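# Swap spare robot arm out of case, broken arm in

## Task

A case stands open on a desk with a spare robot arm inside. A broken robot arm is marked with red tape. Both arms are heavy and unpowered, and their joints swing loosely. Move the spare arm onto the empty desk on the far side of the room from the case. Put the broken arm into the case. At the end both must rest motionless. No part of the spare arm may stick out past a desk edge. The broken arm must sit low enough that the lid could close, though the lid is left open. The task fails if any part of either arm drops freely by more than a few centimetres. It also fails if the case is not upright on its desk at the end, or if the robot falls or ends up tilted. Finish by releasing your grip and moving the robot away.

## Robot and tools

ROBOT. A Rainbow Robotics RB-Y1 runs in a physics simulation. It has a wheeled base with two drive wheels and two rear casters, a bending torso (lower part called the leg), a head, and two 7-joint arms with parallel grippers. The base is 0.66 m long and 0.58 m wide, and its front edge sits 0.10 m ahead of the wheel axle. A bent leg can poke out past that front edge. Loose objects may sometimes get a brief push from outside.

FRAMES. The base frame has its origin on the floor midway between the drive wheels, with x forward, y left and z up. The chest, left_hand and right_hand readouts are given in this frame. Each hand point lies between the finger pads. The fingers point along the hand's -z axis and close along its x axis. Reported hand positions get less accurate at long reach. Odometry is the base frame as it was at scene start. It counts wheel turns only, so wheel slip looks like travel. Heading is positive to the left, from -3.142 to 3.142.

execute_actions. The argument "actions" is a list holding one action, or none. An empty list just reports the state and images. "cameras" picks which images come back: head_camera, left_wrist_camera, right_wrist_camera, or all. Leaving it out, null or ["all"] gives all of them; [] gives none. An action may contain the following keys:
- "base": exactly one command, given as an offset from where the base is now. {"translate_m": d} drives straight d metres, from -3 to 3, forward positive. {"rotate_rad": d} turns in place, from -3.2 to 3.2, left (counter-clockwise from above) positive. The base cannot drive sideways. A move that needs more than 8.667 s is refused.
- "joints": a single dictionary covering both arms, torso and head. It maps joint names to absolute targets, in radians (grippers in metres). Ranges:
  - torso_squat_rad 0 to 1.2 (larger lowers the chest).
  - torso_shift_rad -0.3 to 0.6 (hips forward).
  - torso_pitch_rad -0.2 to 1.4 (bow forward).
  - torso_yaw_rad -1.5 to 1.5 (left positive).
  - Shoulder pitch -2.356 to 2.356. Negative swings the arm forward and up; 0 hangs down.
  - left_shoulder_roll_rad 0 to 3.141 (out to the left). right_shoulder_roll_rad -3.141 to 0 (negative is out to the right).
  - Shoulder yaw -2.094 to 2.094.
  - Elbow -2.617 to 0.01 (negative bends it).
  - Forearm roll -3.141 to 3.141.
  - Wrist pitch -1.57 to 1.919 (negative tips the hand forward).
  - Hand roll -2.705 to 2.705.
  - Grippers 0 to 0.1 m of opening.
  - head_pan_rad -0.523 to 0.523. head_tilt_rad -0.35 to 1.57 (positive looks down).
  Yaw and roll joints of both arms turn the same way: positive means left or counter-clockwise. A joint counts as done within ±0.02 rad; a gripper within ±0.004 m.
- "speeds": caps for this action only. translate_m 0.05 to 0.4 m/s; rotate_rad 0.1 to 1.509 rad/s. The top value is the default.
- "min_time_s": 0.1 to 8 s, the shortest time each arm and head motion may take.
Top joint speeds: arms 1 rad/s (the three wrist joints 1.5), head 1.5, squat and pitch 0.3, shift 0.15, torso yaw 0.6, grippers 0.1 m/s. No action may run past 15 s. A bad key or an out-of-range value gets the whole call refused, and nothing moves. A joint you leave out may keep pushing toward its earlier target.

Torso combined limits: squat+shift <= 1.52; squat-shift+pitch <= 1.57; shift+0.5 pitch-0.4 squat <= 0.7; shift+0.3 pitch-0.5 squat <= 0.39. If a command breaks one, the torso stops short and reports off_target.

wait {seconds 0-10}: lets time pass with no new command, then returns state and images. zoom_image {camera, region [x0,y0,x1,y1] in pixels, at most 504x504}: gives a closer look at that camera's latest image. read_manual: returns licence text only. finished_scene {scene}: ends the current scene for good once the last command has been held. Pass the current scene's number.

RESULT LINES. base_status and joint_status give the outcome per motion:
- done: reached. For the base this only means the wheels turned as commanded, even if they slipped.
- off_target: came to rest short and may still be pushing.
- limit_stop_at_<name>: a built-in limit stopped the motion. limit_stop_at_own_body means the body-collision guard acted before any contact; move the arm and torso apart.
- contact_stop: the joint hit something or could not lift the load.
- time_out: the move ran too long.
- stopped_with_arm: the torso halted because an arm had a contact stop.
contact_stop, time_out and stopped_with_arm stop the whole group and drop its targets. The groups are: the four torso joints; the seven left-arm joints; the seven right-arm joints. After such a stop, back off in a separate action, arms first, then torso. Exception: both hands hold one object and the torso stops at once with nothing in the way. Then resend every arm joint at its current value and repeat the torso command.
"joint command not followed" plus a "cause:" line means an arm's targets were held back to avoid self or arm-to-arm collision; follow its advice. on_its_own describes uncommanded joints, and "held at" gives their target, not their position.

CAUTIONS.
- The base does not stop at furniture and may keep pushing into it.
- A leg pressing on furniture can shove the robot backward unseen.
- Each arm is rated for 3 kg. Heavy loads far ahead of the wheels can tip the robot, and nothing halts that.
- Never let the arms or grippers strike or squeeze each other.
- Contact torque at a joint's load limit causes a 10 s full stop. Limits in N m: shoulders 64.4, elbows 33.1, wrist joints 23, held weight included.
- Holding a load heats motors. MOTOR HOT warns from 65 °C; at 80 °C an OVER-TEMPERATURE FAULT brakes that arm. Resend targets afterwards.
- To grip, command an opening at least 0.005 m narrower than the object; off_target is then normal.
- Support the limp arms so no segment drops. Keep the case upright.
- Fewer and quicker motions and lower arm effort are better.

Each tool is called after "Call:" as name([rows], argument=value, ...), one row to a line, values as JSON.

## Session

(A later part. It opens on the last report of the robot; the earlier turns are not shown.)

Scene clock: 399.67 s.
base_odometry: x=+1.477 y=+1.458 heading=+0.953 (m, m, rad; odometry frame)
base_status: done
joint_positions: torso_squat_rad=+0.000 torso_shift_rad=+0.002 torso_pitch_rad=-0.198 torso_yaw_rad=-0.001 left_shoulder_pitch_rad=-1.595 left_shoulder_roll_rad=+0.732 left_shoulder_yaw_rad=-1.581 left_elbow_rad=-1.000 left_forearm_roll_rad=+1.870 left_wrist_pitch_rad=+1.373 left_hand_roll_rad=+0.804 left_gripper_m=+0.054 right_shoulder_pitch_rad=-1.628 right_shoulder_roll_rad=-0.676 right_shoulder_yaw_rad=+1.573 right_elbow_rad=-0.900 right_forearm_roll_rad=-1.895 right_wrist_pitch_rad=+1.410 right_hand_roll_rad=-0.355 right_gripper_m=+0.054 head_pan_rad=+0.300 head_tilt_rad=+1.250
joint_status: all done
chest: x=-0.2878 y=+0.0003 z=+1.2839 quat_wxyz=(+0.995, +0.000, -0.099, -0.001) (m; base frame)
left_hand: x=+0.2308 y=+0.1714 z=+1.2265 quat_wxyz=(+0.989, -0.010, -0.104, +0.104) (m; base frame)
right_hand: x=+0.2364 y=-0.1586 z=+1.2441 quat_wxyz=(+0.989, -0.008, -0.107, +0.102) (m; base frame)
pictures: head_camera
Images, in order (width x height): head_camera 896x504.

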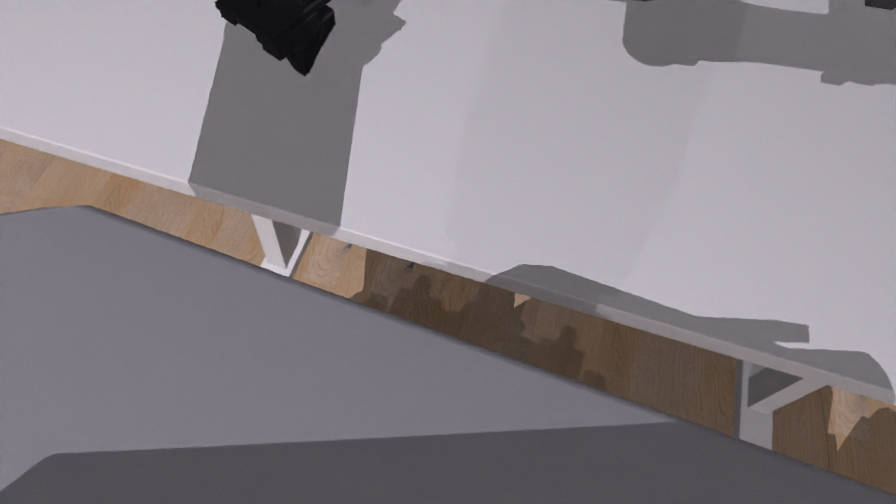

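Call:
execute_actions([
  {"joints":{"torso_pitch_rad":-0.08,"head_tilt_rad":1.0}},
], cameras=["head_camera"])

Call:
execute_actions([
  {"base":{"translate_m":0.03},"speeds":{"translate_m":0.05},"joints":{"torso_pitch_rad":0.01}},
], cameras=["head_camera"])

Scene clock: 410.10 s.
base_odometry: x=+1.477 y=+1.458 heading=+0.953 (m, m, rad; odometry frame)
base_status: not commanded
joint_positions: torso_squat_rad=+0.000 torso_shift_rad=+0.002 torso_pitch_rad=-0.078 torso_yaw_rad=-0.001 left_shoulder_pitch_rad=-1.595 left_shoulder_roll_rad=+0.732 left_shoulder_yaw_rad=-1.581 left_elbow_rad=-1.000 left_forearm_roll_rad=+1.870 left_wrist_pitch_rad=+1.373 left_hand_roll_rad=+0.804 left_gripper_m=+0.054 right_shoulder_pitch_rad=-1.628 right_shoulder_roll_rad=-0.676 right_shoulder_yaw_rad=+1.573 right_elbow_rad=-0.900 right_forearm_roll_rad=-1.894 right_wrist_pitch_rad=+1.410 right_hand_roll_rad=-0.355 right_gripper_m=+0.054 head_pan_rad=+0.300 head_tilt_rad=+1.000
joint_status: all done
chest: x=-0.2510 y=+0.0003 z=+1.2890 quat_wxyz=(+0.999, +0.000, -0.039, +0.000) (m; base frame)
left_hand: x=+0.2571 y=+0.1714 z=+1.1699 quat_wxyz=(+0.993, -0.004, -0.045, +0.105) (m; base frame)
right_hand: x=+0.2648 y=-0.1586 z=+1.1867 quat_wxyz=(+0.994, -0.002, -0.048, +0.102) (m; base frame)
pictures: head_camera
Images, in order (width x height): head_camera 896x504.

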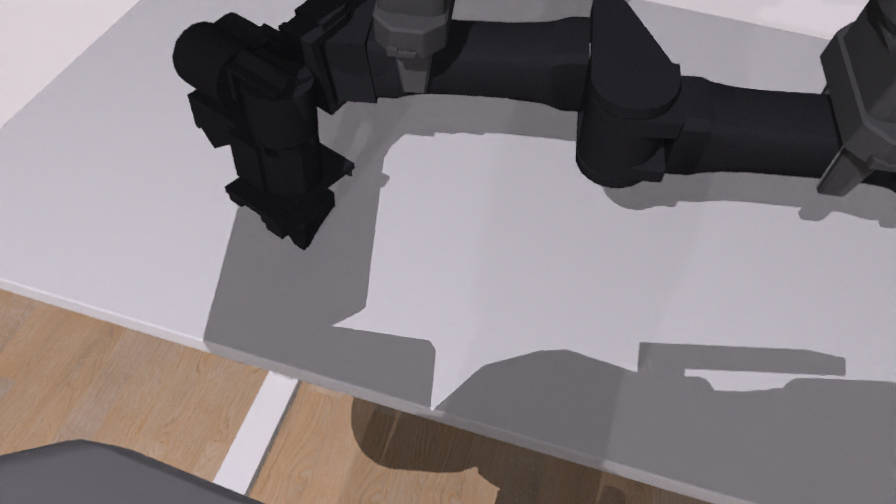

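Scene clock: 411.47 s.
base_odometry: x=+1.494 y=+1.482 heading=+0.952 (m, m, rad; odometry frame)
base_status: done
joint_positions: torso_squat_rad=+0.000 torso_shift_rad=+0.002 torso_pitch_rad=+0.012 torso_yaw_rad=-0.001 left_shoulder_pitch_rad=-1.598 left_shoulder_roll_rad=+0.733 left_shoulder_yaw_rad=-1.579 left_elbow_rad=-0.999 left_forearm_roll_rad=+1.870 left_wrist_pitch_rad=+1.372 left_hand_roll_rad=+0.804 left_gripper_m=+0.057 right_shoulder_pitch_rad=-1.627 right_shoulder_roll_rad=-0.674 right_shoulder_yaw_rad=+1.573 right_elbow_rad=-0.900 right_forearm_roll_rad=-1.895 right_wrist_pitch_rad=+1.410 right_hand_roll_rad=-0.355 right_gripper_m=+0.055 head_pan_rad=+0.300 head_tilt_rad=+1.000
joint_status: all done
chest: x=-0.2233 y=+0.0002 z=+1.2899 quat_wxyz=(+1.000, +0.000, +0.006, +0.000) (m; base frame)
left_hand: x=+0.2734 y=+0.1706 z=+1.1279 quat_wxyz=(+0.994, -0.001, -0.003, +0.105) (m; base frame)
right_hand: x=+0.2806 y=-0.1582 z=+1.1410 quat_wxyz=(+0.995, +0.003, -0.002, +0.103) (m; base frame)
pictures: head_camera
Images, in order (width x height): head_camera 896x504.

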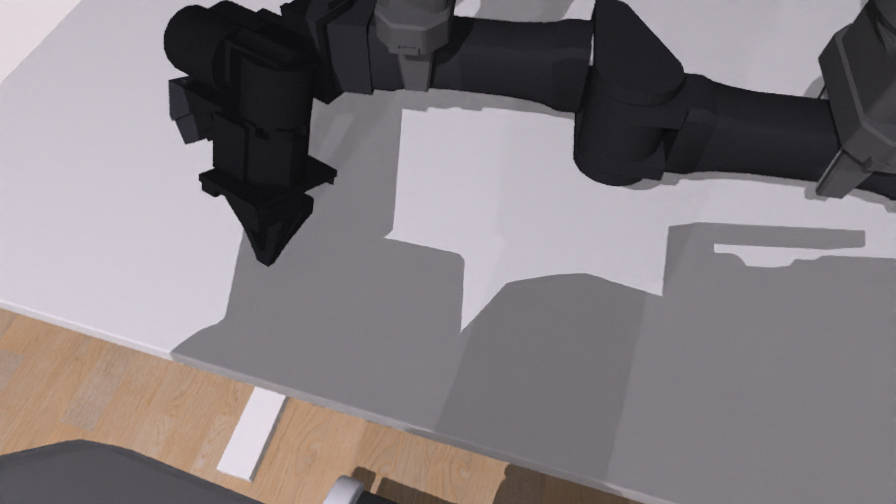

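Call:
execute_actions([
  {"base":{"translate_m":0.06},"speeds":{"translate_m":0.05},"joints":{"torso_squat_rad":0.33}},
], cameras=["head_camera"])

Scene clock: 423.17 s.
base_odometry: x=+1.529 y=+1.531 heading=+0.951 (m, m, rad; odometry frame)
base_status: done
joint_positions: torso_squat_rad=+0.330 torso_shift_rad=+0.002 torso_pitch_rad=+0.012 torso_yaw_rad=-0.001 left_shoulder_pitch_rad=-1.597 left_shoulder_roll_rad=+0.733 left_shoulder_yaw_rad=-1.579 left_elbow_rad=-0.999 left_forearm_roll_rad=+1.870 left_wrist_pitch_rad=+1.372 left_hand_roll_rad=+0.804 left_gripper_m=+0.056 right_shoulder_pitch_rad=-1.627 right_shoulder_roll_rad=-0.674 right_shoulder_yaw_rad=+1.573 right_elbow_rad=-0.900 right_forearm_roll_rad=-1.895 right_wrist_pitch_rad=+1.410 right_hand_roll_rad=-0.355 right_gripper_m=+0.055 head_pan_rad=+0.300 head_tilt_rad=+1.000
joint_status: all done
chest: x=-0.2234 y=+0.0002 z=+1.2522 quat_wxyz=(+1.000, +0.000, +0.006, +0.000) (m; base frame)
left_hand: x=+0.2729 y=+0.1707 z=+1.0897 quat_wxyz=(+0.994, -0.001, -0.002, +0.105) (m; base frame)
right_hand: x=+0.2807 y=-0.1582 z=+1.1035 quat_wxyz=(+0.995, +0.003, -0.002, +0.103) (m; base frame)
pictures: head_camera
Images, in order (width x height): head_camera 896x504.

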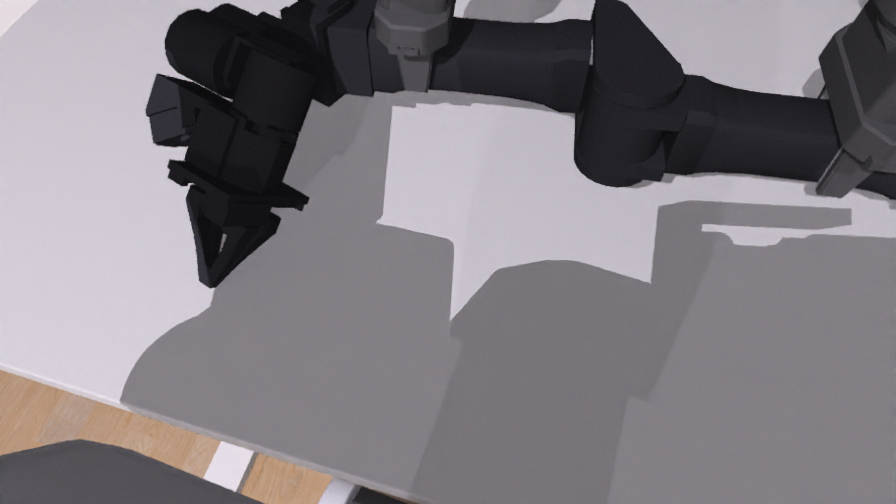

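Call:
execute_actions([
  {"joints":{"torso_squat_rad":0.48,"head_pan_rad":0,"head_tilt_rad":0.85}},
], cameras=["head_camera"])

Scene clock: 428.93 s.
base_odometry: x=+1.529 y=+1.531 heading=+0.951 (m, m, rad; odometry frame)
base_status: not commanded
joint_positions: torso_squat_rad=+0.480 torso_shift_rad=+0.001 torso_pitch_rad=+0.011 torso_yaw_rad=-0.001 left_shoulder_pitch_rad=-1.597 left_shoulder_roll_rad=+0.733 left_shoulder_yaw_rad=-1.579 left_elbow_rad=-0.999 left_forearm_roll_rad=+1.870 left_wrist_pitch_rad=+1.372 left_hand_roll_rad=+0.804 left_gripper_m=+0.056 right_shoulder_pitch_rad=-1.628 right_shoulder_roll_rad=-0.675 right_shoulder_yaw_rad=+1.573 right_elbow_rad=-0.900 right_forearm_roll_rad=-1.895 right_wrist_pitch_rad=+1.410 right_hand_roll_rad=-0.355 right_gripper_m=+0.055 head_pan_rad=+0.000 head_tilt_rad=+0.850
joint_status: all done
chest: x=-0.2238 y=+0.0002 z=+1.2108 quat_wxyz=(+1.000, +0.000, +0.005, +0.000) (m; base frame)
left_hand: x=+0.2728 y=+0.1706 z=+1.0489 quat_wxyz=(+0.994, -0.001, -0.003, +0.105) (m; base frame)
right_hand: x=+0.2806 y=-0.1581 z=+1.0632 quat_wxyz=(+0.995, +0.003, -0.003, +0.102) (m; base frame)
pictures: head_camera
Images, in order (width x height): head_camera 896x504.

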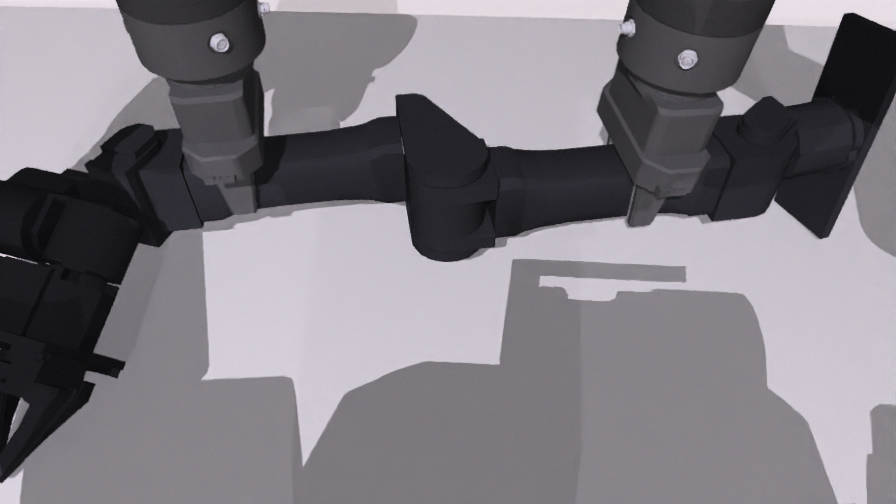

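Call:
execute_actions([
  {"joints":{"torso_squat_rad":0.51,"left_shoulder_pitch_rad":-1.58}},
], cameras=["head_camera"])

Scene clock: 434.03 s.
base_odometry: x=+1.529 y=+1.531 heading=+0.951 (m, m, rad; odometry frame)
base_status: not commanded
joint_positions: torso_squat_rad=+0.510 torso_shift_rad=+0.001 torso_pitch_rad=+0.011 torso_yaw_rad=-0.001 left_shoulder_pitch_rad=-1.577 left_shoulder_roll_rad=+0.732 left_shoulder_yaw_rad=-1.579 left_elbow_rad=-0.999 left_forearm_roll_rad=+1.870 left_wrist_pitch_rad=+1.372 left_hand_roll_rad=+0.804 left_gripper_m=+0.055 right_shoulder_pitch_rad=-1.629 right_shoulder_roll_rad=-0.674 right_shoulder_yaw_rad=+1.571 right_elbow_rad=-0.901 right_forearm_roll_rad=-1.895 right_wrist_pitch_rad=+1.410 right_hand_roll_rad=-0.355 right_gripper_m=+0.055 head_pan_rad=+0.000 head_tilt_rad=+0.850
joint_status: all done
chest: x=-0.2239 y=+0.0003 z=+1.2009 quat_wxyz=(+1.000, +0.000, +0.005, +0.000) (m; base frame)
left_hand: x=+0.2683 y=+0.1732 z=+1.0297 quat_wxyz=(+0.994, +0.000, +0.007, +0.108) (m; base frame)
right_hand: x=+0.2806 y=-0.1568 z=+1.0539 quat_wxyz=(+0.995, +0.004, -0.004, +0.104) (m; base frame)
pictures: head_camera
Images, in order (width x height): head_camera 896x504.

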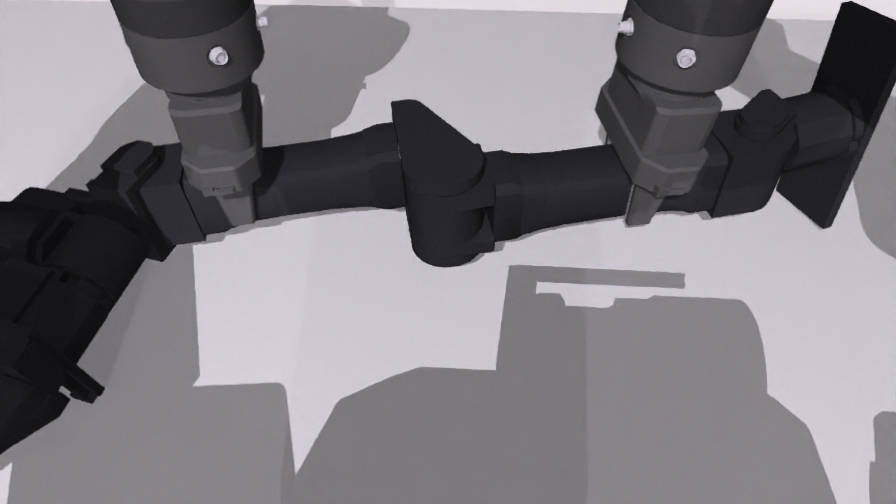

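Call:
execute_actions([
  {"joints":{"right_gripper_m":0.065}},
], cameras=["head_camera"])

Call:
execute_actions([
  {"joints":{"left_shoulder_pitch_rad":-1.55,"left_wrist_pitch_rad":1.345,"head_pan_rad":0.3},"min_time_s":1},
], cameras=["head_camera"])

Scene clock: 441.93 s.
base_odometry: x=+1.529 y=+1.531 heading=+0.951 (m, m, rad; odometry frame)
base_status: not commanded
joint_positions: torso_squat_rad=+0.510 torso_shift_rad=+0.001 torso_pitch_rad=+0.011 torso_yaw_rad=-0.001 left_shoulder_pitch_rad=-1.577 left_shoulder_roll_rad=+0.732 left_shoulder_yaw_rad=-1.579 left_elbow_rad=-1.000 left_forearm_roll_rad=+1.870 left_wrist_pitch_rad=+1.372 left_hand_roll_rad=+0.804 left_gripper_m=+0.056 right_shoulder_pitch_rad=-1.630 right_shoulder_roll_rad=-0.675 right_shoulder_yaw_rad=+1.571 right_elbow_rad=-0.900 right_forearm_roll_rad=-1.895 right_wrist_pitch_rad=+1.410 right_hand_roll_rad=-0.355 right_gripper_m=+0.065 head_pan_rad=+0.000 head_tilt_rad=+0.850
joint_status: all done
chest: x=-0.2239 y=+0.0003 z=+1.2009 quat_wxyz=(+1.000, +0.000, +0.005, +0.000) (m; base frame)
left_hand: x=+0.2681 y=+0.1734 z=+1.0292 quat_wxyz=(+0.994, +0.000, +0.007, +0.108) (m; base frame)
right_hand: x=+0.2810 y=-0.1573 z=+1.0544 quat_wxyz=(+0.995, +0.004, -0.004, +0.103) (m; base frame)
pictures: head_camera
Images, in order (width x height): head_camera 896x504.

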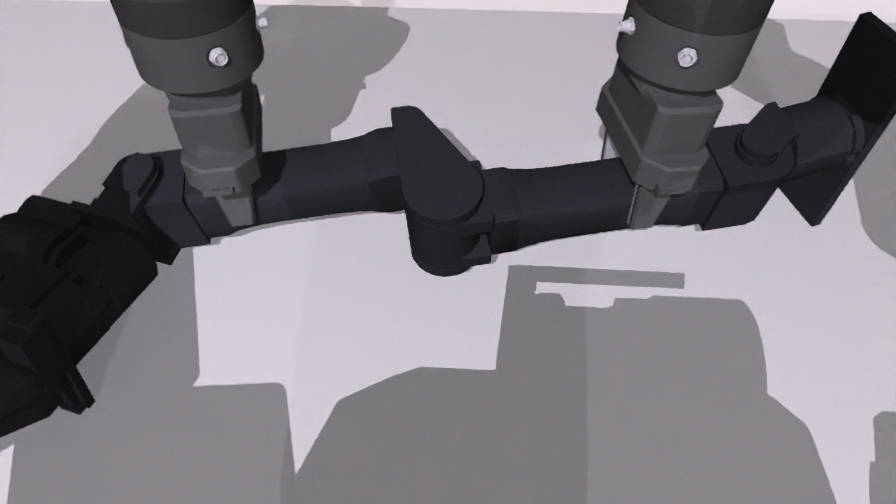

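Scene clock: 443.23 s.
base_odometry: x=+1.529 y=+1.531 heading=+0.951 (m, m, rad; odometry frame)
base_status: not commanded
joint_positions: torso_squat_rad=+0.510 torso_shift_rad=+0.001 torso_pitch_rad=+0.010 torso_yaw_rad=-0.001 left_shoulder_pitch_rad=-1.553 left_shoulder_roll_rad=+0.734 left_shoulder_yaw_rad=-1.577 left_elbow_rad=-0.998 left_forearm_roll_rad=+1.870 left_wrist_pitch_rad=+1.345 left_hand_roll_rad=+0.804 left_gripper_m=+0.055 right_shoulder_pitch_rad=-1.630 right_shoulder_roll_rad=-0.675 right_shoulder_yaw_rad=+1.571 right_elbow_rad=-0.900 right_forearm_roll_rad=-1.895 right_wrist_pitch_rad=+1.410 right_hand_roll_rad=-0.355 right_gripper_m=+0.065 head_pan_rad=+0.300 head_tilt_rad=+0.850
joint_status: all done
chest: x=-0.2244 y=+0.0002 z=+1.2008 quat_wxyz=(+1.000, +0.000, +0.005, +0.000) (m; base frame)
left_hand: x=+0.2685 y=+0.1744 z=+1.0199 quat_wxyz=(+0.994, -0.009, +0.006, +0.113) (m; base frame)
right_hand: x=+0.2807 y=-0.1574 z=+1.0549 quat_wxyz=(+0.995, +0.004, -0.005, +0.103) (m; base frame)
pictures: head_camera
Images, in order (width x height): head_camera 896x504.

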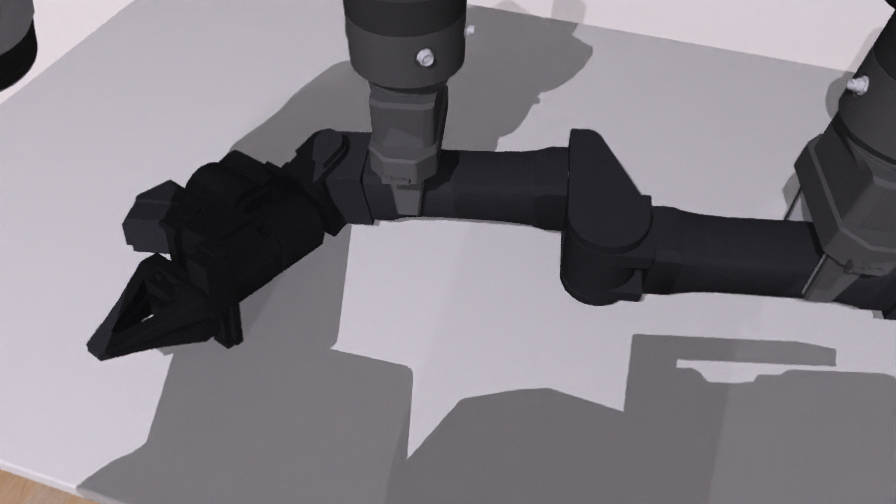

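Call:
execute_actions([
  {"joints":{"right_gripper_m":0.1,"left_gripper_m":0.1}},
], cameras=[])

Call:
execute_actions([
  {"joints":{"torso_squat_rad":0,"left_shoulder_pitch_rad":-1.63,"left_wrist_pitch_rad":1.41,"head_pan_rad":0}},
], cameras=["head_camera"])

Call:
execute_actions([
  {"base":{"translate_m":-0.6},"joints":{"head_tilt_rad":0.6}},
], cameras=["head_camera"])

Call:
execute_actions([
  {"base":{"rotate_rad":2.47}},
], cameras=[])

Call:
execute_actions([
  {"base":{"translate_m":2.03}},
], cameras=[])

Call:
execute_actions([
  {"base":{"rotate_rad":-0.894},"joints":{"head_tilt_rad":0.7}},
], cameras=["head_camera"])

Scene clock: 474.60 s.
base_odometry: x=+1.529 y=+1.531 heading=+0.951 (m, m, rad; odometry frame)
base_status: not commanded
joint_positions: torso_squat_rad=+0.510 torso_shift_rad=+0.001 torso_pitch_rad=+0.010 torso_yaw_rad=-0.001 left_shoulder_pitch_rad=-1.550 left_shoulder_roll_rad=+0.733 left_shoulder_yaw_rad=-1.578 left_elbow_rad=-0.999 left_forearm_roll_rad=+1.870 left_wrist_pitch_rad=+1.345 left_hand_roll_rad=+0.804 left_gripper_m=+0.099 right_shoulder_pitch_rad=-1.630 right_shoulder_roll_rad=-0.675 right_shoulder_yaw_rad=+1.571 right_elbow_rad=-0.900 right_forearm_roll_rad=-1.895 right_wrist_pitch_rad=+1.410 right_hand_roll_rad=-0.355 right_gripper_m=+0.100 head_pan_rad=+0.300 head_tilt_rad=+0.850
joint_status: all done
chest: x=-0.2244 y=+0.0002 z=+1.2008 quat_wxyz=(+1.000, +0.000, +0.005, +0.000) (m; base frame)
left_hand: x=+0.2674 y=+0.1750 z=+1.0180 quat_wxyz=(+0.993, -0.008, +0.008, +0.113) (m; base frame)
right_hand: x=+0.2807 y=-0.1574 z=+1.0549 quat_wxyz=(+0.995, +0.004, -0.005, +0.103) (m; base frame)
pictures: none
No camera images: the call's "cameras" was empty. Leave "cameras" out to get every camera's image.

Scene clock: 477.07 s.
base_odometry: x=+1.529 y=+1.531 heading=+0.951 (m, m, rad; odometry frame)
base_status: not commanded
joint_positions: torso_squat_rad=+0.000 torso_shift_rad=+0.001 torso_pitch_rad=+0.010 torso_yaw_rad=-0.001 left_shoulder_pitch_rad=-1.630 left_shoulder_roll_rad=+0.733 left_shoulder_yaw_rad=-1.578 left_elbow_rad=-0.999 left_forearm_roll_rad=+1.870 left_wrist_pitch_rad=+1.410 left_hand_roll_rad=+0.804 left_gripper_m=+0.099 right_shoulder_pitch_rad=-1.630 right_shoulder_roll_rad=-0.675 right_shoulder_yaw_rad=+1.571 right_elbow_rad=-0.900 right_forearm_roll_rad=-1.895 right_wrist_pitch_rad=+1.410 right_hand_roll_rad=-0.355 right_gripper_m=+0.100 head_pan_rad=+0.000 head_tilt_rad=+0.850
joint_status: all done
chest: x=-0.2242 y=+0.0002 z=+1.2899 quat_wxyz=(+1.000, +0.000, +0.005, +0.000) (m; base frame)
left_hand: x=+0.2720 y=+0.1698 z=+1.1438 quat_wxyz=(+0.995, +0.009, -0.004, +0.100) (m; base frame)
right_hand: x=+0.2809 y=-0.1574 z=+1.1439 quat_wxyz=(+0.995, +0.004, -0.005, +0.103) (m; base frame)
pictures: head_camera
Images, in order (width x height): head_camera 896x504.

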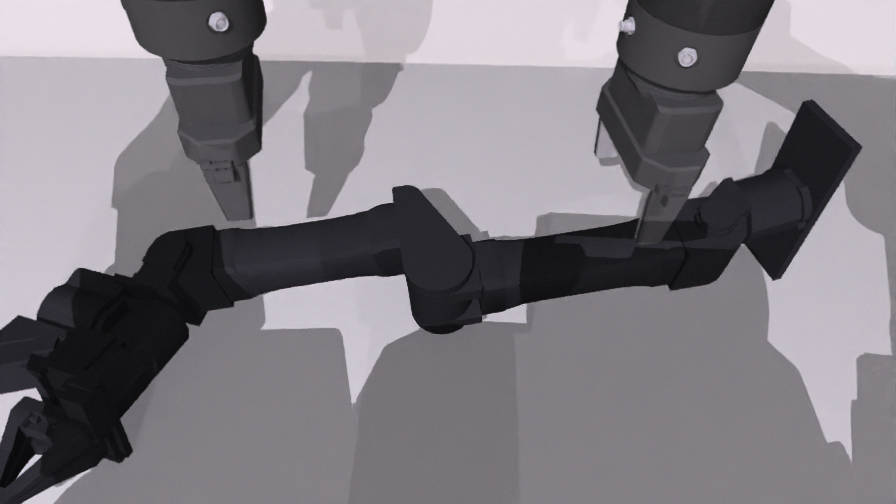

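Scene clock: 479.93 s.
base_odometry: x=+1.181 y=+1.042 heading=+0.950 (m, m, rad; odometry frame)
base_status: done
joint_positions: torso_squat_rad=+0.000 torso_shift_rad=+0.001 torso_pitch_rad=+0.010 torso_yaw_rad=-0.001 left_shoulder_pitch_rad=-1.630 left_shoulder_roll_rad=+0.733 left_shoulder_yaw_rad=-1.578 left_elbow_rad=-0.999 left_forearm_roll_rad=+1.870 left_wrist_pitch_rad=+1.410 left_hand_roll_rad=+0.804 left_gripper_m=+0.099 right_shoulder_pitch_rad=-1.630 right_shoulder_roll_rad=-0.675 right_shoulder_yaw_rad=+1.571 right_elbow_rad=-0.900 right_forearm_roll_rad=-1.895 right_wrist_pitch_rad=+1.410 right_hand_roll_rad=-0.355 right_gripper_m=+0.100 head_pan_rad=+0.000 head_tilt_rad=+0.600
joint_status: all done
chest: x=-0.2244 y=+0.0002 z=+1.2899 quat_wxyz=(+1.000, +0.000, +0.005, +0.000) (m; base frame)
left_hand: x=+0.2719 y=+0.1698 z=+1.1440 quat_wxyz=(+0.995, +0.009, -0.004, +0.100) (m; base frame)
right_hand: x=+0.2808 y=-0.1574 z=+1.1441 quat_wxyz=(+0.995, +0.004, -0.005, +0.103) (m; base frame)
pictures: head_camera
Images, in order (width x height): head_camera 896x504.

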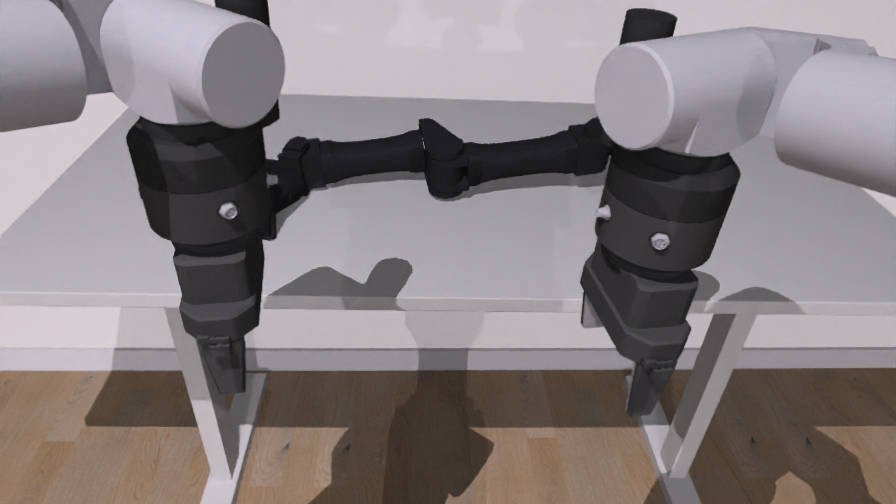

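Scene clock: 484.70 s.
base_odometry: x=+1.181 y=+1.042 heading=-2.864 (m, m, rad; odometry frame)
base_status: done
joint_positions: torso_squat_rad=+0.000 torso_shift_rad=+0.001 torso_pitch_rad=+0.010 torso_yaw_rad=-0.001 left_shoulder_pitch_rad=-1.630 left_shoulder_roll_rad=+0.733 left_shoulder_yaw_rad=-1.578 left_elbow_rad=-0.999 left_forearm_roll_rad=+1.870 left_wrist_pitch_rad=+1.410 left_hand_roll_rad=+0.804 left_gripper_m=+0.099 right_shoulder_pitch_rad=-1.630 right_shoulder_roll_rad=-0.675 right_shoulder_yaw_rad=+1.571 right_elbow_rad=-0.900 right_forearm_roll_rad=-1.895 right_wrist_pitch_rad=+1.410 right_hand_roll_rad=-0.355 right_gripper_m=+0.100 head_pan_rad=+0.000 head_tilt_rad=+0.600
joint_status: not commanded
chest: x=-0.2243 y=+0.0002 z=+1.2899 quat_wxyz=(+1.000, +0.000, +0.005, +0.000) (m; base frame)
left_hand: x=+0.2719 y=+0.1698 z=+1.1440 quat_wxyz=(+0.995, +0.009, -0.004, +0.100) (m; base frame)
right_hand: x=+0.2808 y=-0.1574 z=+1.1441 quat_wxyz=(+0.995, +0.004, -0.005, +0.103) (m; base frame)
pictures: none
No camera images: the call's "cameras" was empty. Leave "cameras" out to get every camera's image.

Scene clock: 491.13 s.
base_odometry: x=-0.771 y=+0.484 heading=-2.863 (m, m, rad; odometry frame)
base_status: done
joint_positions: torso_squat_rad=+0.000 torso_shift_rad=+0.001 torso_pitch_rad=+0.010 torso_yaw_rad=-0.001 left_shoulder_pitch_rad=-1.630 left_shoulder_roll_rad=+0.733 left_shoulder_yaw_rad=-1.578 left_elbow_rad=-0.999 left_forearm_roll_rad=+1.870 left_wrist_pitch_rad=+1.410 left_hand_roll_rad=+0.804 left_gripper_m=+0.099 right_shoulder_pitch_rad=-1.630 right_shoulder_roll_rad=-0.675 right_shoulder_yaw_rad=+1.571 right_elbow_rad=-0.900 right_forearm_roll_rad=-1.895 right_wrist_pitch_rad=+1.410 right_hand_roll_rad=-0.355 right_gripper_m=+0.100 head_pan_rad=+0.000 head_tilt_rad=+0.600
joint_status: not commanded
chest: x=-0.2242 y=+0.0002 z=+1.2899 quat_wxyz=(+1.000, +0.000, +0.005, +0.000) (m; base frame)
left_hand: x=+0.2720 y=+0.1698 z=+1.1438 quat_wxyz=(+0.995, +0.009, -0.004, +0.100) (m; base frame)
right_hand: x=+0.2810 y=-0.1574 z=+1.1440 quat_wxyz=(+0.995, +0.004, -0.005, +0.103) (m; base frame)
pictures: none
No camera images: the call's "cameras" was empty. Leave "cameras" out to get every camera's image.

Scene clock: 494.13 s.
base_odometry: x=-0.771 y=+0.484 heading=+2.527 (m, m, rad; odometry frame)
base_status: done
joint_positions: torso_squat_rad=+0.000 torso_shift_rad=+0.001 torso_pitch_rad=+0.010 torso_yaw_rad=-0.001 left_shoulder_pitch_rad=-1.630 left_shoulder_roll_rad=+0.733 left_shoulder_yaw_rad=-1.578 left_elbow_rad=-0.999 left_forearm_roll_rad=+1.870 left_wrist_pitch_rad=+1.410 left_hand_roll_rad=+0.804 left_gripper_m=+0.099 right_shoulder_pitch_rad=-1.630 right_shoulder_roll_rad=-0.675 right_shoulder_yaw_rad=+1.571 right_elbow_rad=-0.900 right_forearm_roll_rad=-1.895 right_wrist_pitch_rad=+1.410 right_hand_roll_rad=-0.355 right_gripper_m=+0.100 head_pan_rad=+0.000 head_tilt_rad=+0.700
joint_status: all done
chest: x=-0.2242 y=+0.0003 z=+1.2899 quat_wxyz=(+1.000, +0.000, +0.005, +0.000) (m; base frame)
left_hand: x=+0.2720 y=+0.1698 z=+1.1438 quat_wxyz=(+0.995, +0.009, -0.004, +0.100) (m; base frame)
right_hand: x=+0.2809 y=-0.1574 z=+1.1440 quat_wxyz=(+0.995, +0.004, -0.005, +0.103) (m; base frame)
pictures: head_camera
Images, in order (width x height): head_camera 896x504.

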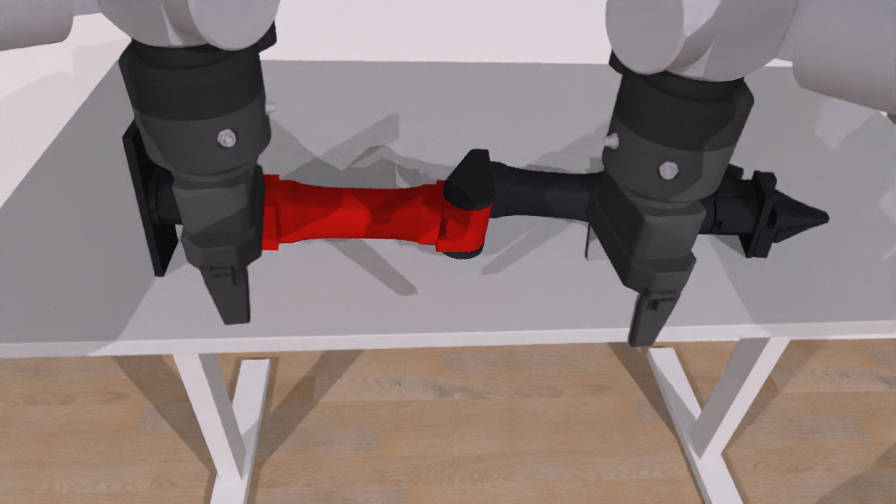

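Call:
execute_actions([
  {"base":{"translate_m":0.255},"joints":{"left_shoulder_roll_rad":0.83,"left_shoulder_yaw_rad":-1.571,"left_elbow_rad":-1.25,"left_forearm_roll_rad":1.861,"left_wrist_pitch_rad":1.367,"left_hand_roll_rad":0.70,"right_hand_roll_rad":-0.6,"head_tilt_rad":0.95}},
])

Scene clock: 510.27 s.
base_odometry: x=-0.979 y=+0.632 heading=+2.526 (m, m, rad; odometry frame)
base_status: done
joint_positions: torso_squat_rad=+0.000 torso_shift_rad=+0.001 torso_pitch_rad=+0.010 torso_yaw_rad=-0.001 left_shoulder_pitch_rad=-1.630 left_shoulder_roll_rad=+0.830 left_shoulder_yaw_rad=-1.571 left_elbow_rad=-1.250 left_forearm_roll_rad=+1.861 left_wrist_pitch_rad=+1.367 left_hand_roll_rad=+0.700 left_gripper_m=+0.099 right_shoulder_pitch_rad=-1.630 right_shoulder_roll_rad=-0.675 right_shoulder_yaw_rad=+1.571 right_elbow_rad=-0.900 right_forearm_roll_rad=-1.895 right_wrist_pitch_rad=+1.410 right_hand_roll_rad=-0.600 right_gripper_m=+0.100 head_pan_rad=+0.000 head_tilt_rad=+0.950
joint_status: all done
chest: x=-0.2242 y=+0.0002 z=+1.2899 quat_wxyz=(+1.000, +0.000, +0.005, +0.000) (m; base frame)
left_hand: x=+0.2395 y=+0.1581 z=+1.1411 quat_wxyz=(+1.000, +0.000, +0.002, -0.026) (m; base frame)
right_hand: x=+0.2809 y=-0.1574 z=+1.1440 quat_wxyz=(+1.000, +0.004, -0.004, -0.020) (m; base frame)
pictures: head_camera, left_wrist_camera, right_wrist_camera
Images, in order (width x height): head_camera 896x504, left_wrist_camera 644x364, right_wrist_camera 644x364.

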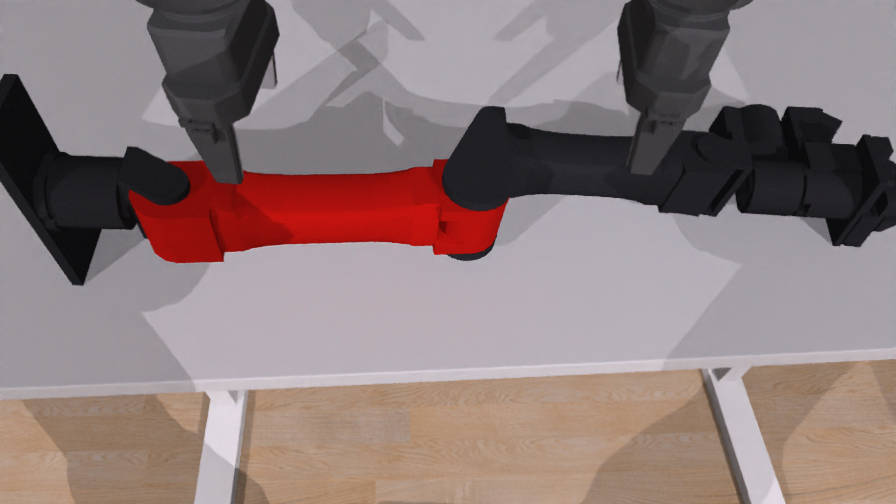

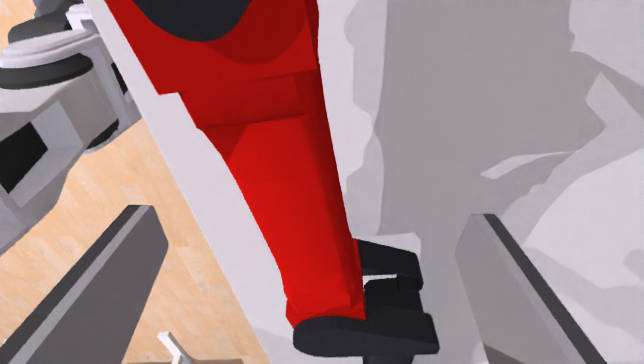

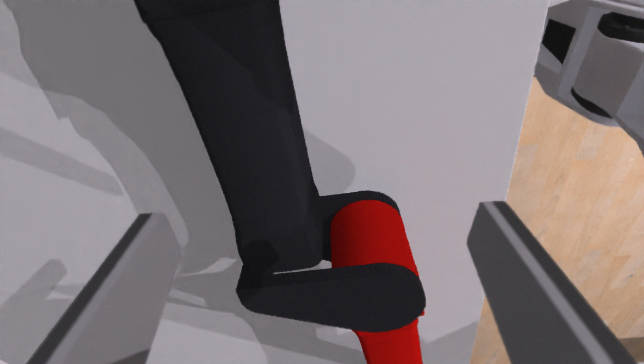

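Call:
execute_actions([
  {"base":{"translate_m":0.012},"joints":{"left_shoulder_roll_rad":0.90,"left_elbow_rad":-1.5,"left_forearm_roll_rad":1.821,"left_wrist_pitch_rad":1.319,"left_hand_roll_rad":0.975,"right_shoulder_roll_rad":-0.57,"right_elbow_rad":-0.65,"right_forearm_roll_rad":-1.91,"right_wrist_pitch_rad":1.473,"right_hand_roll_rad":-0.47,"torso_squat_rad":0.25}},
])

Scene clock: 531.83 s.
base_odometry: x=-0.989 y=+0.638 heading=+2.526 (m, m, rad; odometry frame)
base_status: done
joint_positions: torso_squat_rad=+0.250 torso_shift_rad=+0.001 torso_pitch_rad=+0.010 torso_yaw_rad=-0.001 left_shoulder_pitch_rad=-1.630 left_shoulder_roll_rad=+0.900 left_shoulder_yaw_rad=-1.571 left_elbow_rad=-1.500 left_forearm_roll_rad=+1.821 left_wrist_pitch_rad=+1.319 left_hand_roll_rad=+0.975 left_gripper_m=+0.099 right_shoulder_pitch_rad=-1.630 right_shoulder_roll_rad=-0.570 right_shoulder_yaw_rad=+1.571 right_elbow_rad=-0.650 right_forearm_roll_rad=-1.910 right_wrist_pitch_rad=+1.473 right_hand_roll_rad=-0.470 right_gripper_m=+0.100 head_pan_rad=+0.000 head_tilt_rad=+0.950
joint_status: all done
chest: x=-0.2244 y=+0.0002 z=+1.2682 quat_wxyz=(+1.000, +0.000, +0.005, +0.000) (m; base frame)
left_hand: x=+0.2004 y=+0.1435 z=+1.1121 quat_wxyz=(+1.000, +0.000, +0.002, +0.023) (m; base frame)
right_hand: x=+0.2966 y=-0.1649 z=+1.1253 quat_wxyz=(+1.000, -0.001, +0.001, -0.024) (m; base frame)
pictures: head_camera, left_wrist_camera, right_wrist_camera
Images, in order (width x height): head_camera 896x504, left_wrist_camera 644x364, right_wrist_camera 644x364.

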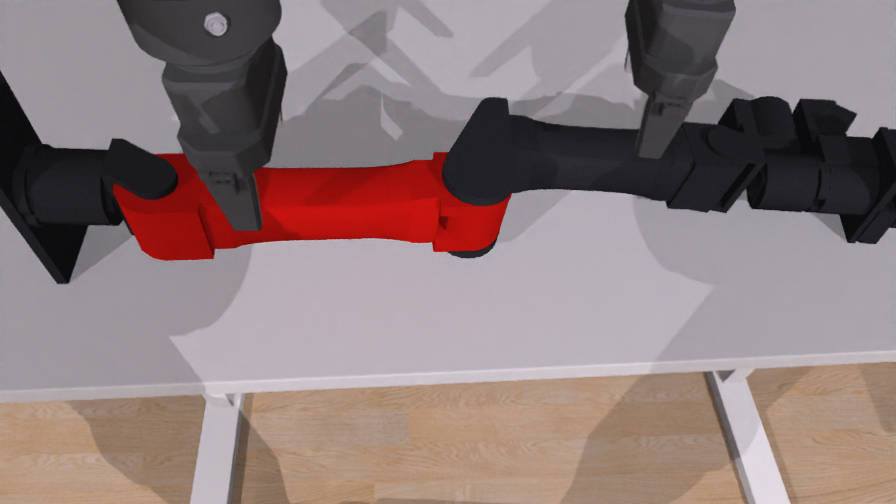

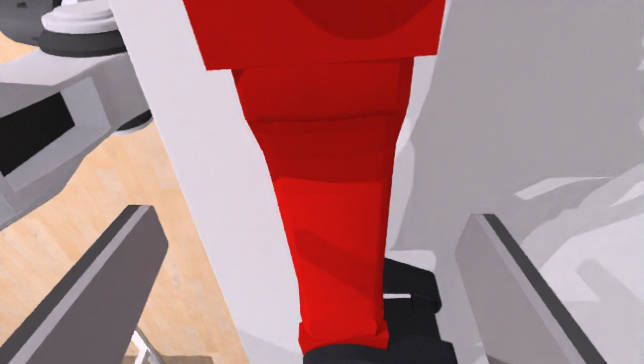

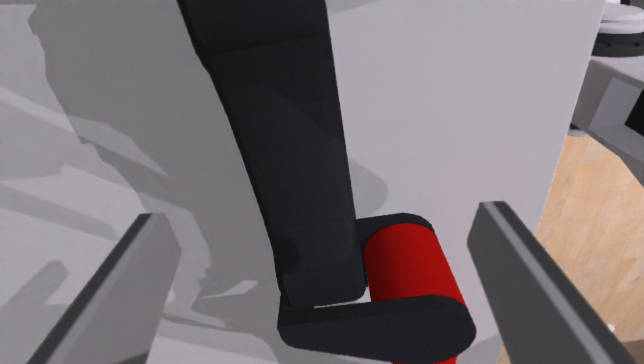

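Call:
execute_actions([
  {"base":{"translate_m":0.006},"joints":{"right_hand_roll_rad":-0.35,"left_hand_roll_rad":1.02,"torso_squat_rad":0.41}},
])

Scene clock: 539.57 s.
base_odometry: x=-0.994 y=+0.642 heading=+2.525 (m, m, rad; odometry frame)
base_status: done
joint_positions: torso_squat_rad=+0.410 torso_shift_rad=+0.001 torso_pitch_rad=+0.010 torso_yaw_rad=-0.001 left_shoulder_pitch_rad=-1.630 left_shoulder_roll_rad=+0.900 left_shoulder_yaw_rad=-1.571 left_elbow_rad=-1.500 left_forearm_roll_rad=+1.821 left_wrist_pitch_rad=+1.319 left_hand_roll_rad=+1.020 left_gripper_m=+0.099 right_shoulder_pitch_rad=-1.630 right_shoulder_roll_rad=-0.570 right_shoulder_yaw_rad=+1.571 right_elbow_rad=-0.650 right_forearm_roll_rad=-1.910 right_wrist_pitch_rad=+1.473 right_hand_roll_rad=-0.350 right_gripper_m=+0.100 head_pan_rad=+0.000 head_tilt_rad=+0.950
joint_status: all done
chest: x=-0.2244 y=+0.0002 z=+1.2319 quat_wxyz=(+1.000, +0.000, +0.005, +0.000) (m; base frame)
left_hand: x=+0.2004 y=+0.1435 z=+1.0759 quat_wxyz=(+0.999, +0.000, +0.002, +0.045) (m; base frame)
right_hand: x=+0.2966 y=-0.1649 z=+1.0890 quat_wxyz=(+0.999, -0.001, +0.001, +0.036) (m; base frame)
pictures: head_camera, left_wrist_camera, right_wrist_camera
Images, in order (width x height): head_camera 896x504, left_wrist_camera 644x364, right_wrist_camera 644x364.

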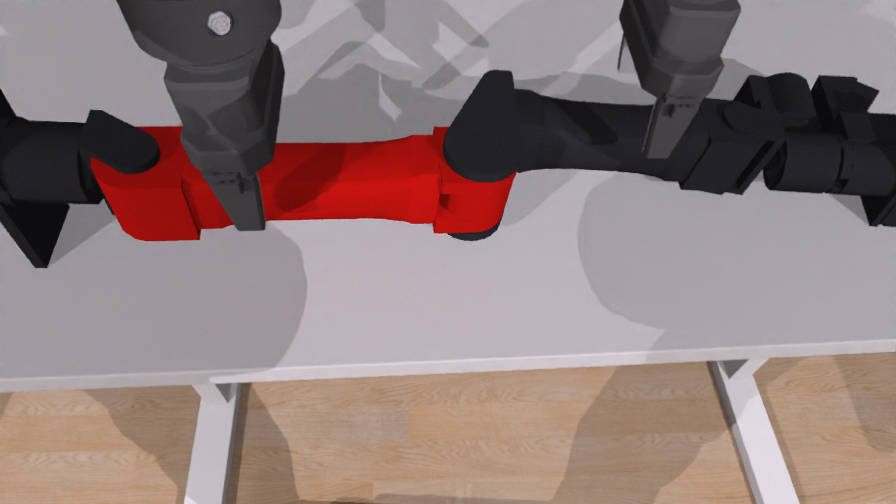

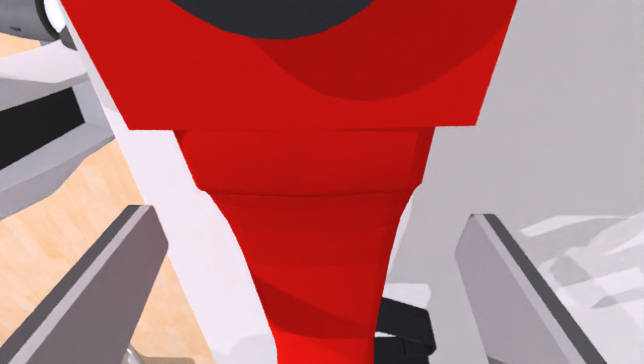

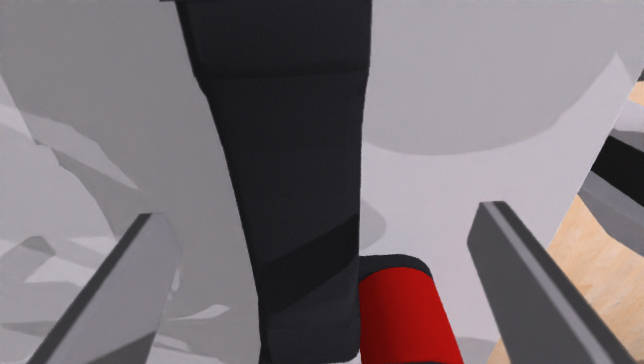

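Call:
execute_actions([
  {"base":{"translate_m":0.005},"joints":{"left_shoulder_roll_rad":0.87,"left_hand_roll_rad":1.05,"right_shoulder_pitch_rad":-1.58,"right_wrist_pitch_rad":1.43,"right_forearm_roll_rad":-1.89,"right_hand_roll_rad":-0.31,"torso_squat_rad":0.525},"min_time_s":1},
])

Call:
execute_actions([
  {"joints":{"left_gripper_m":0.0,"right_gripper_m":0.0}},
])

Scene clock: 548.07 s.
base_odometry: x=-0.998 y=+0.645 heading=+2.525 (m, m, rad; odometry frame)
base_status: done
joint_positions: torso_squat_rad=+0.525 torso_shift_rad=+0.001 torso_pitch_rad=+0.010 torso_yaw_rad=-0.001 left_shoulder_pitch_rad=-1.630 left_shoulder_roll_rad=+0.870 left_shoulder_yaw_rad=-1.571 left_elbow_rad=-1.500 left_forearm_roll_rad=+1.821 left_wrist_pitch_rad=+1.319 left_hand_roll_rad=+1.050 left_gripper_m=+0.099 right_shoulder_pitch_rad=-1.580 right_shoulder_roll_rad=-0.570 right_shoulder_yaw_rad=+1.571 right_elbow_rad=-0.650 right_forearm_roll_rad=-1.890 right_wrist_pitch_rad=+1.430 right_hand_roll_rad=-0.310 right_gripper_m=+0.100 head_pan_rad=+0.000 head_tilt_rad=+0.950
joint_status: all done
chest: x=-0.2244 y=+0.0002 z=+1.1956 quat_wxyz=(+1.000, +0.000, +0.005, +0.000) (m; base frame)
left_hand: x=+0.1957 y=+0.1321 z=+1.0353 quat_wxyz=(+0.999, +0.001, +0.007, +0.046) (m; base frame)
right_hand: x=+0.2972 y=-0.1740 z=+1.0284 quat_wxyz=(+0.999, -0.001, +0.001, +0.049) (m; base frame)
pictures: head_camera, left_wrist_camera, right_wrist_camera
Images, in order (width x height): head_camera 896x504, left_wrist_camera 644x364, right_wrist_camera 644x364.

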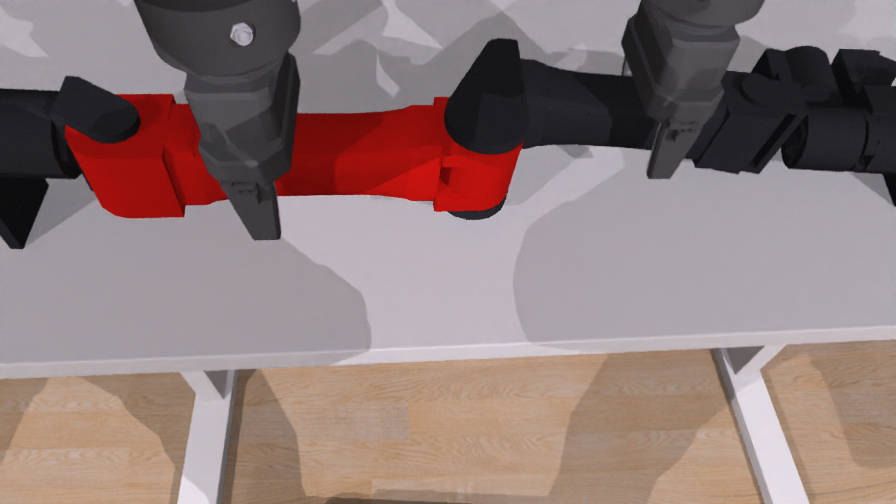

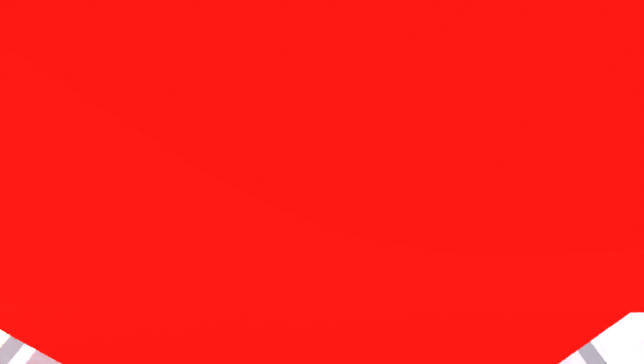

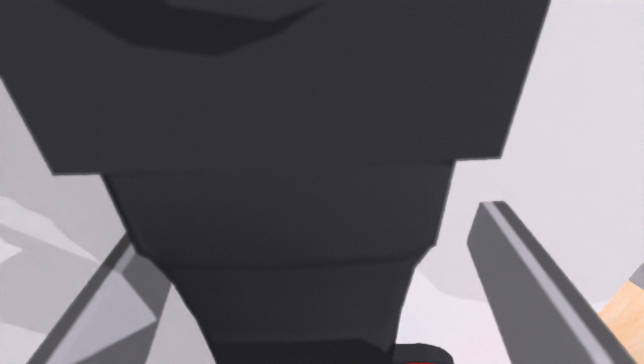

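Scene clock: 549.53 s.
base_odometry: x=-0.998 y=+0.645 heading=+2.525 (m, m, rad; odometry frame)
base_status: not commanded
joint_positions: torso_squat_rad=+0.525 torso_shift_rad=+0.001 torso_pitch_rad=+0.010 torso_yaw_rad=-0.001 left_shoulder_pitch_rad=-1.630 left_shoulder_roll_rad=+0.870 left_shoulder_yaw_rad=-1.571 left_elbow_rad=-1.500 left_forearm_roll_rad=+1.821 left_wrist_pitch_rad=+1.319 left_hand_roll_rad=+1.050 left_gripper_m=+0.054 right_shoulder_pitch_rad=-1.580 right_shoulder_roll_rad=-0.570 right_shoulder_yaw_rad=+1.571 right_elbow_rad=-0.650 right_forearm_roll_rad=-1.890 right_wrist_pitch_rad=+1.430 right_hand_roll_rad=-0.310 right_gripper_m=+0.054 head_pan_rad=+0.000 head_tilt_rad=+0.950
joint_status: left_gripper_m off_target (ended at +0.054, target +0.000); right_gripper_m off_target (ended at +0.054, target +0.000)
chest: x=-0.2243 y=+0.0002 z=+1.1956 quat_wxyz=(+1.000, +0.000, +0.005, +0.000) (m; base frame)
left_hand: x=+0.1958 y=+0.1322 z=+1.0352 quat_wxyz=(+0.999, +0.001, +0.007, +0.046) (m; base frame)
right_hand: x=+0.2974 y=-0.1741 z=+1.0283 quat_wxyz=(+0.999, -0.001, +0.001, +0.049) (m; base frame)
pictures: head_camera, left_wrist_camera, right_wrist_camera
Images, in order (width x height): head_camera 896x504, left_wrist_camera 644x364, right_wrist_camera 644x364.

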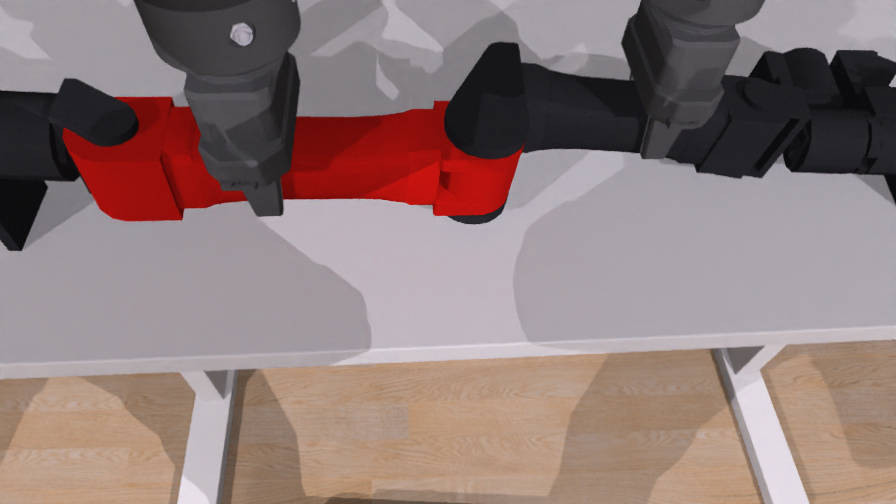

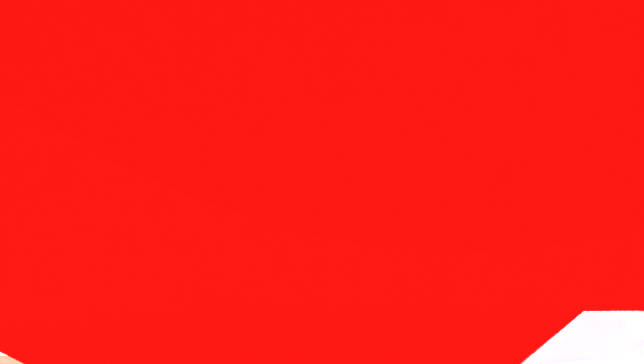

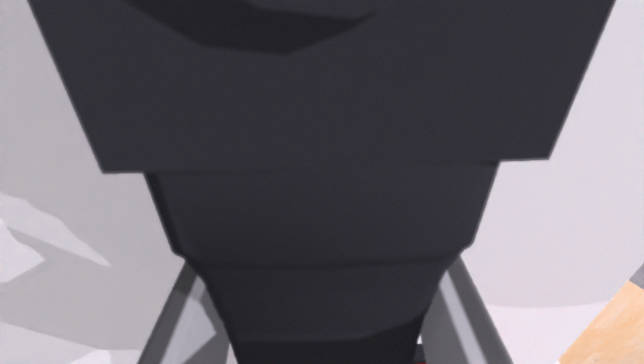

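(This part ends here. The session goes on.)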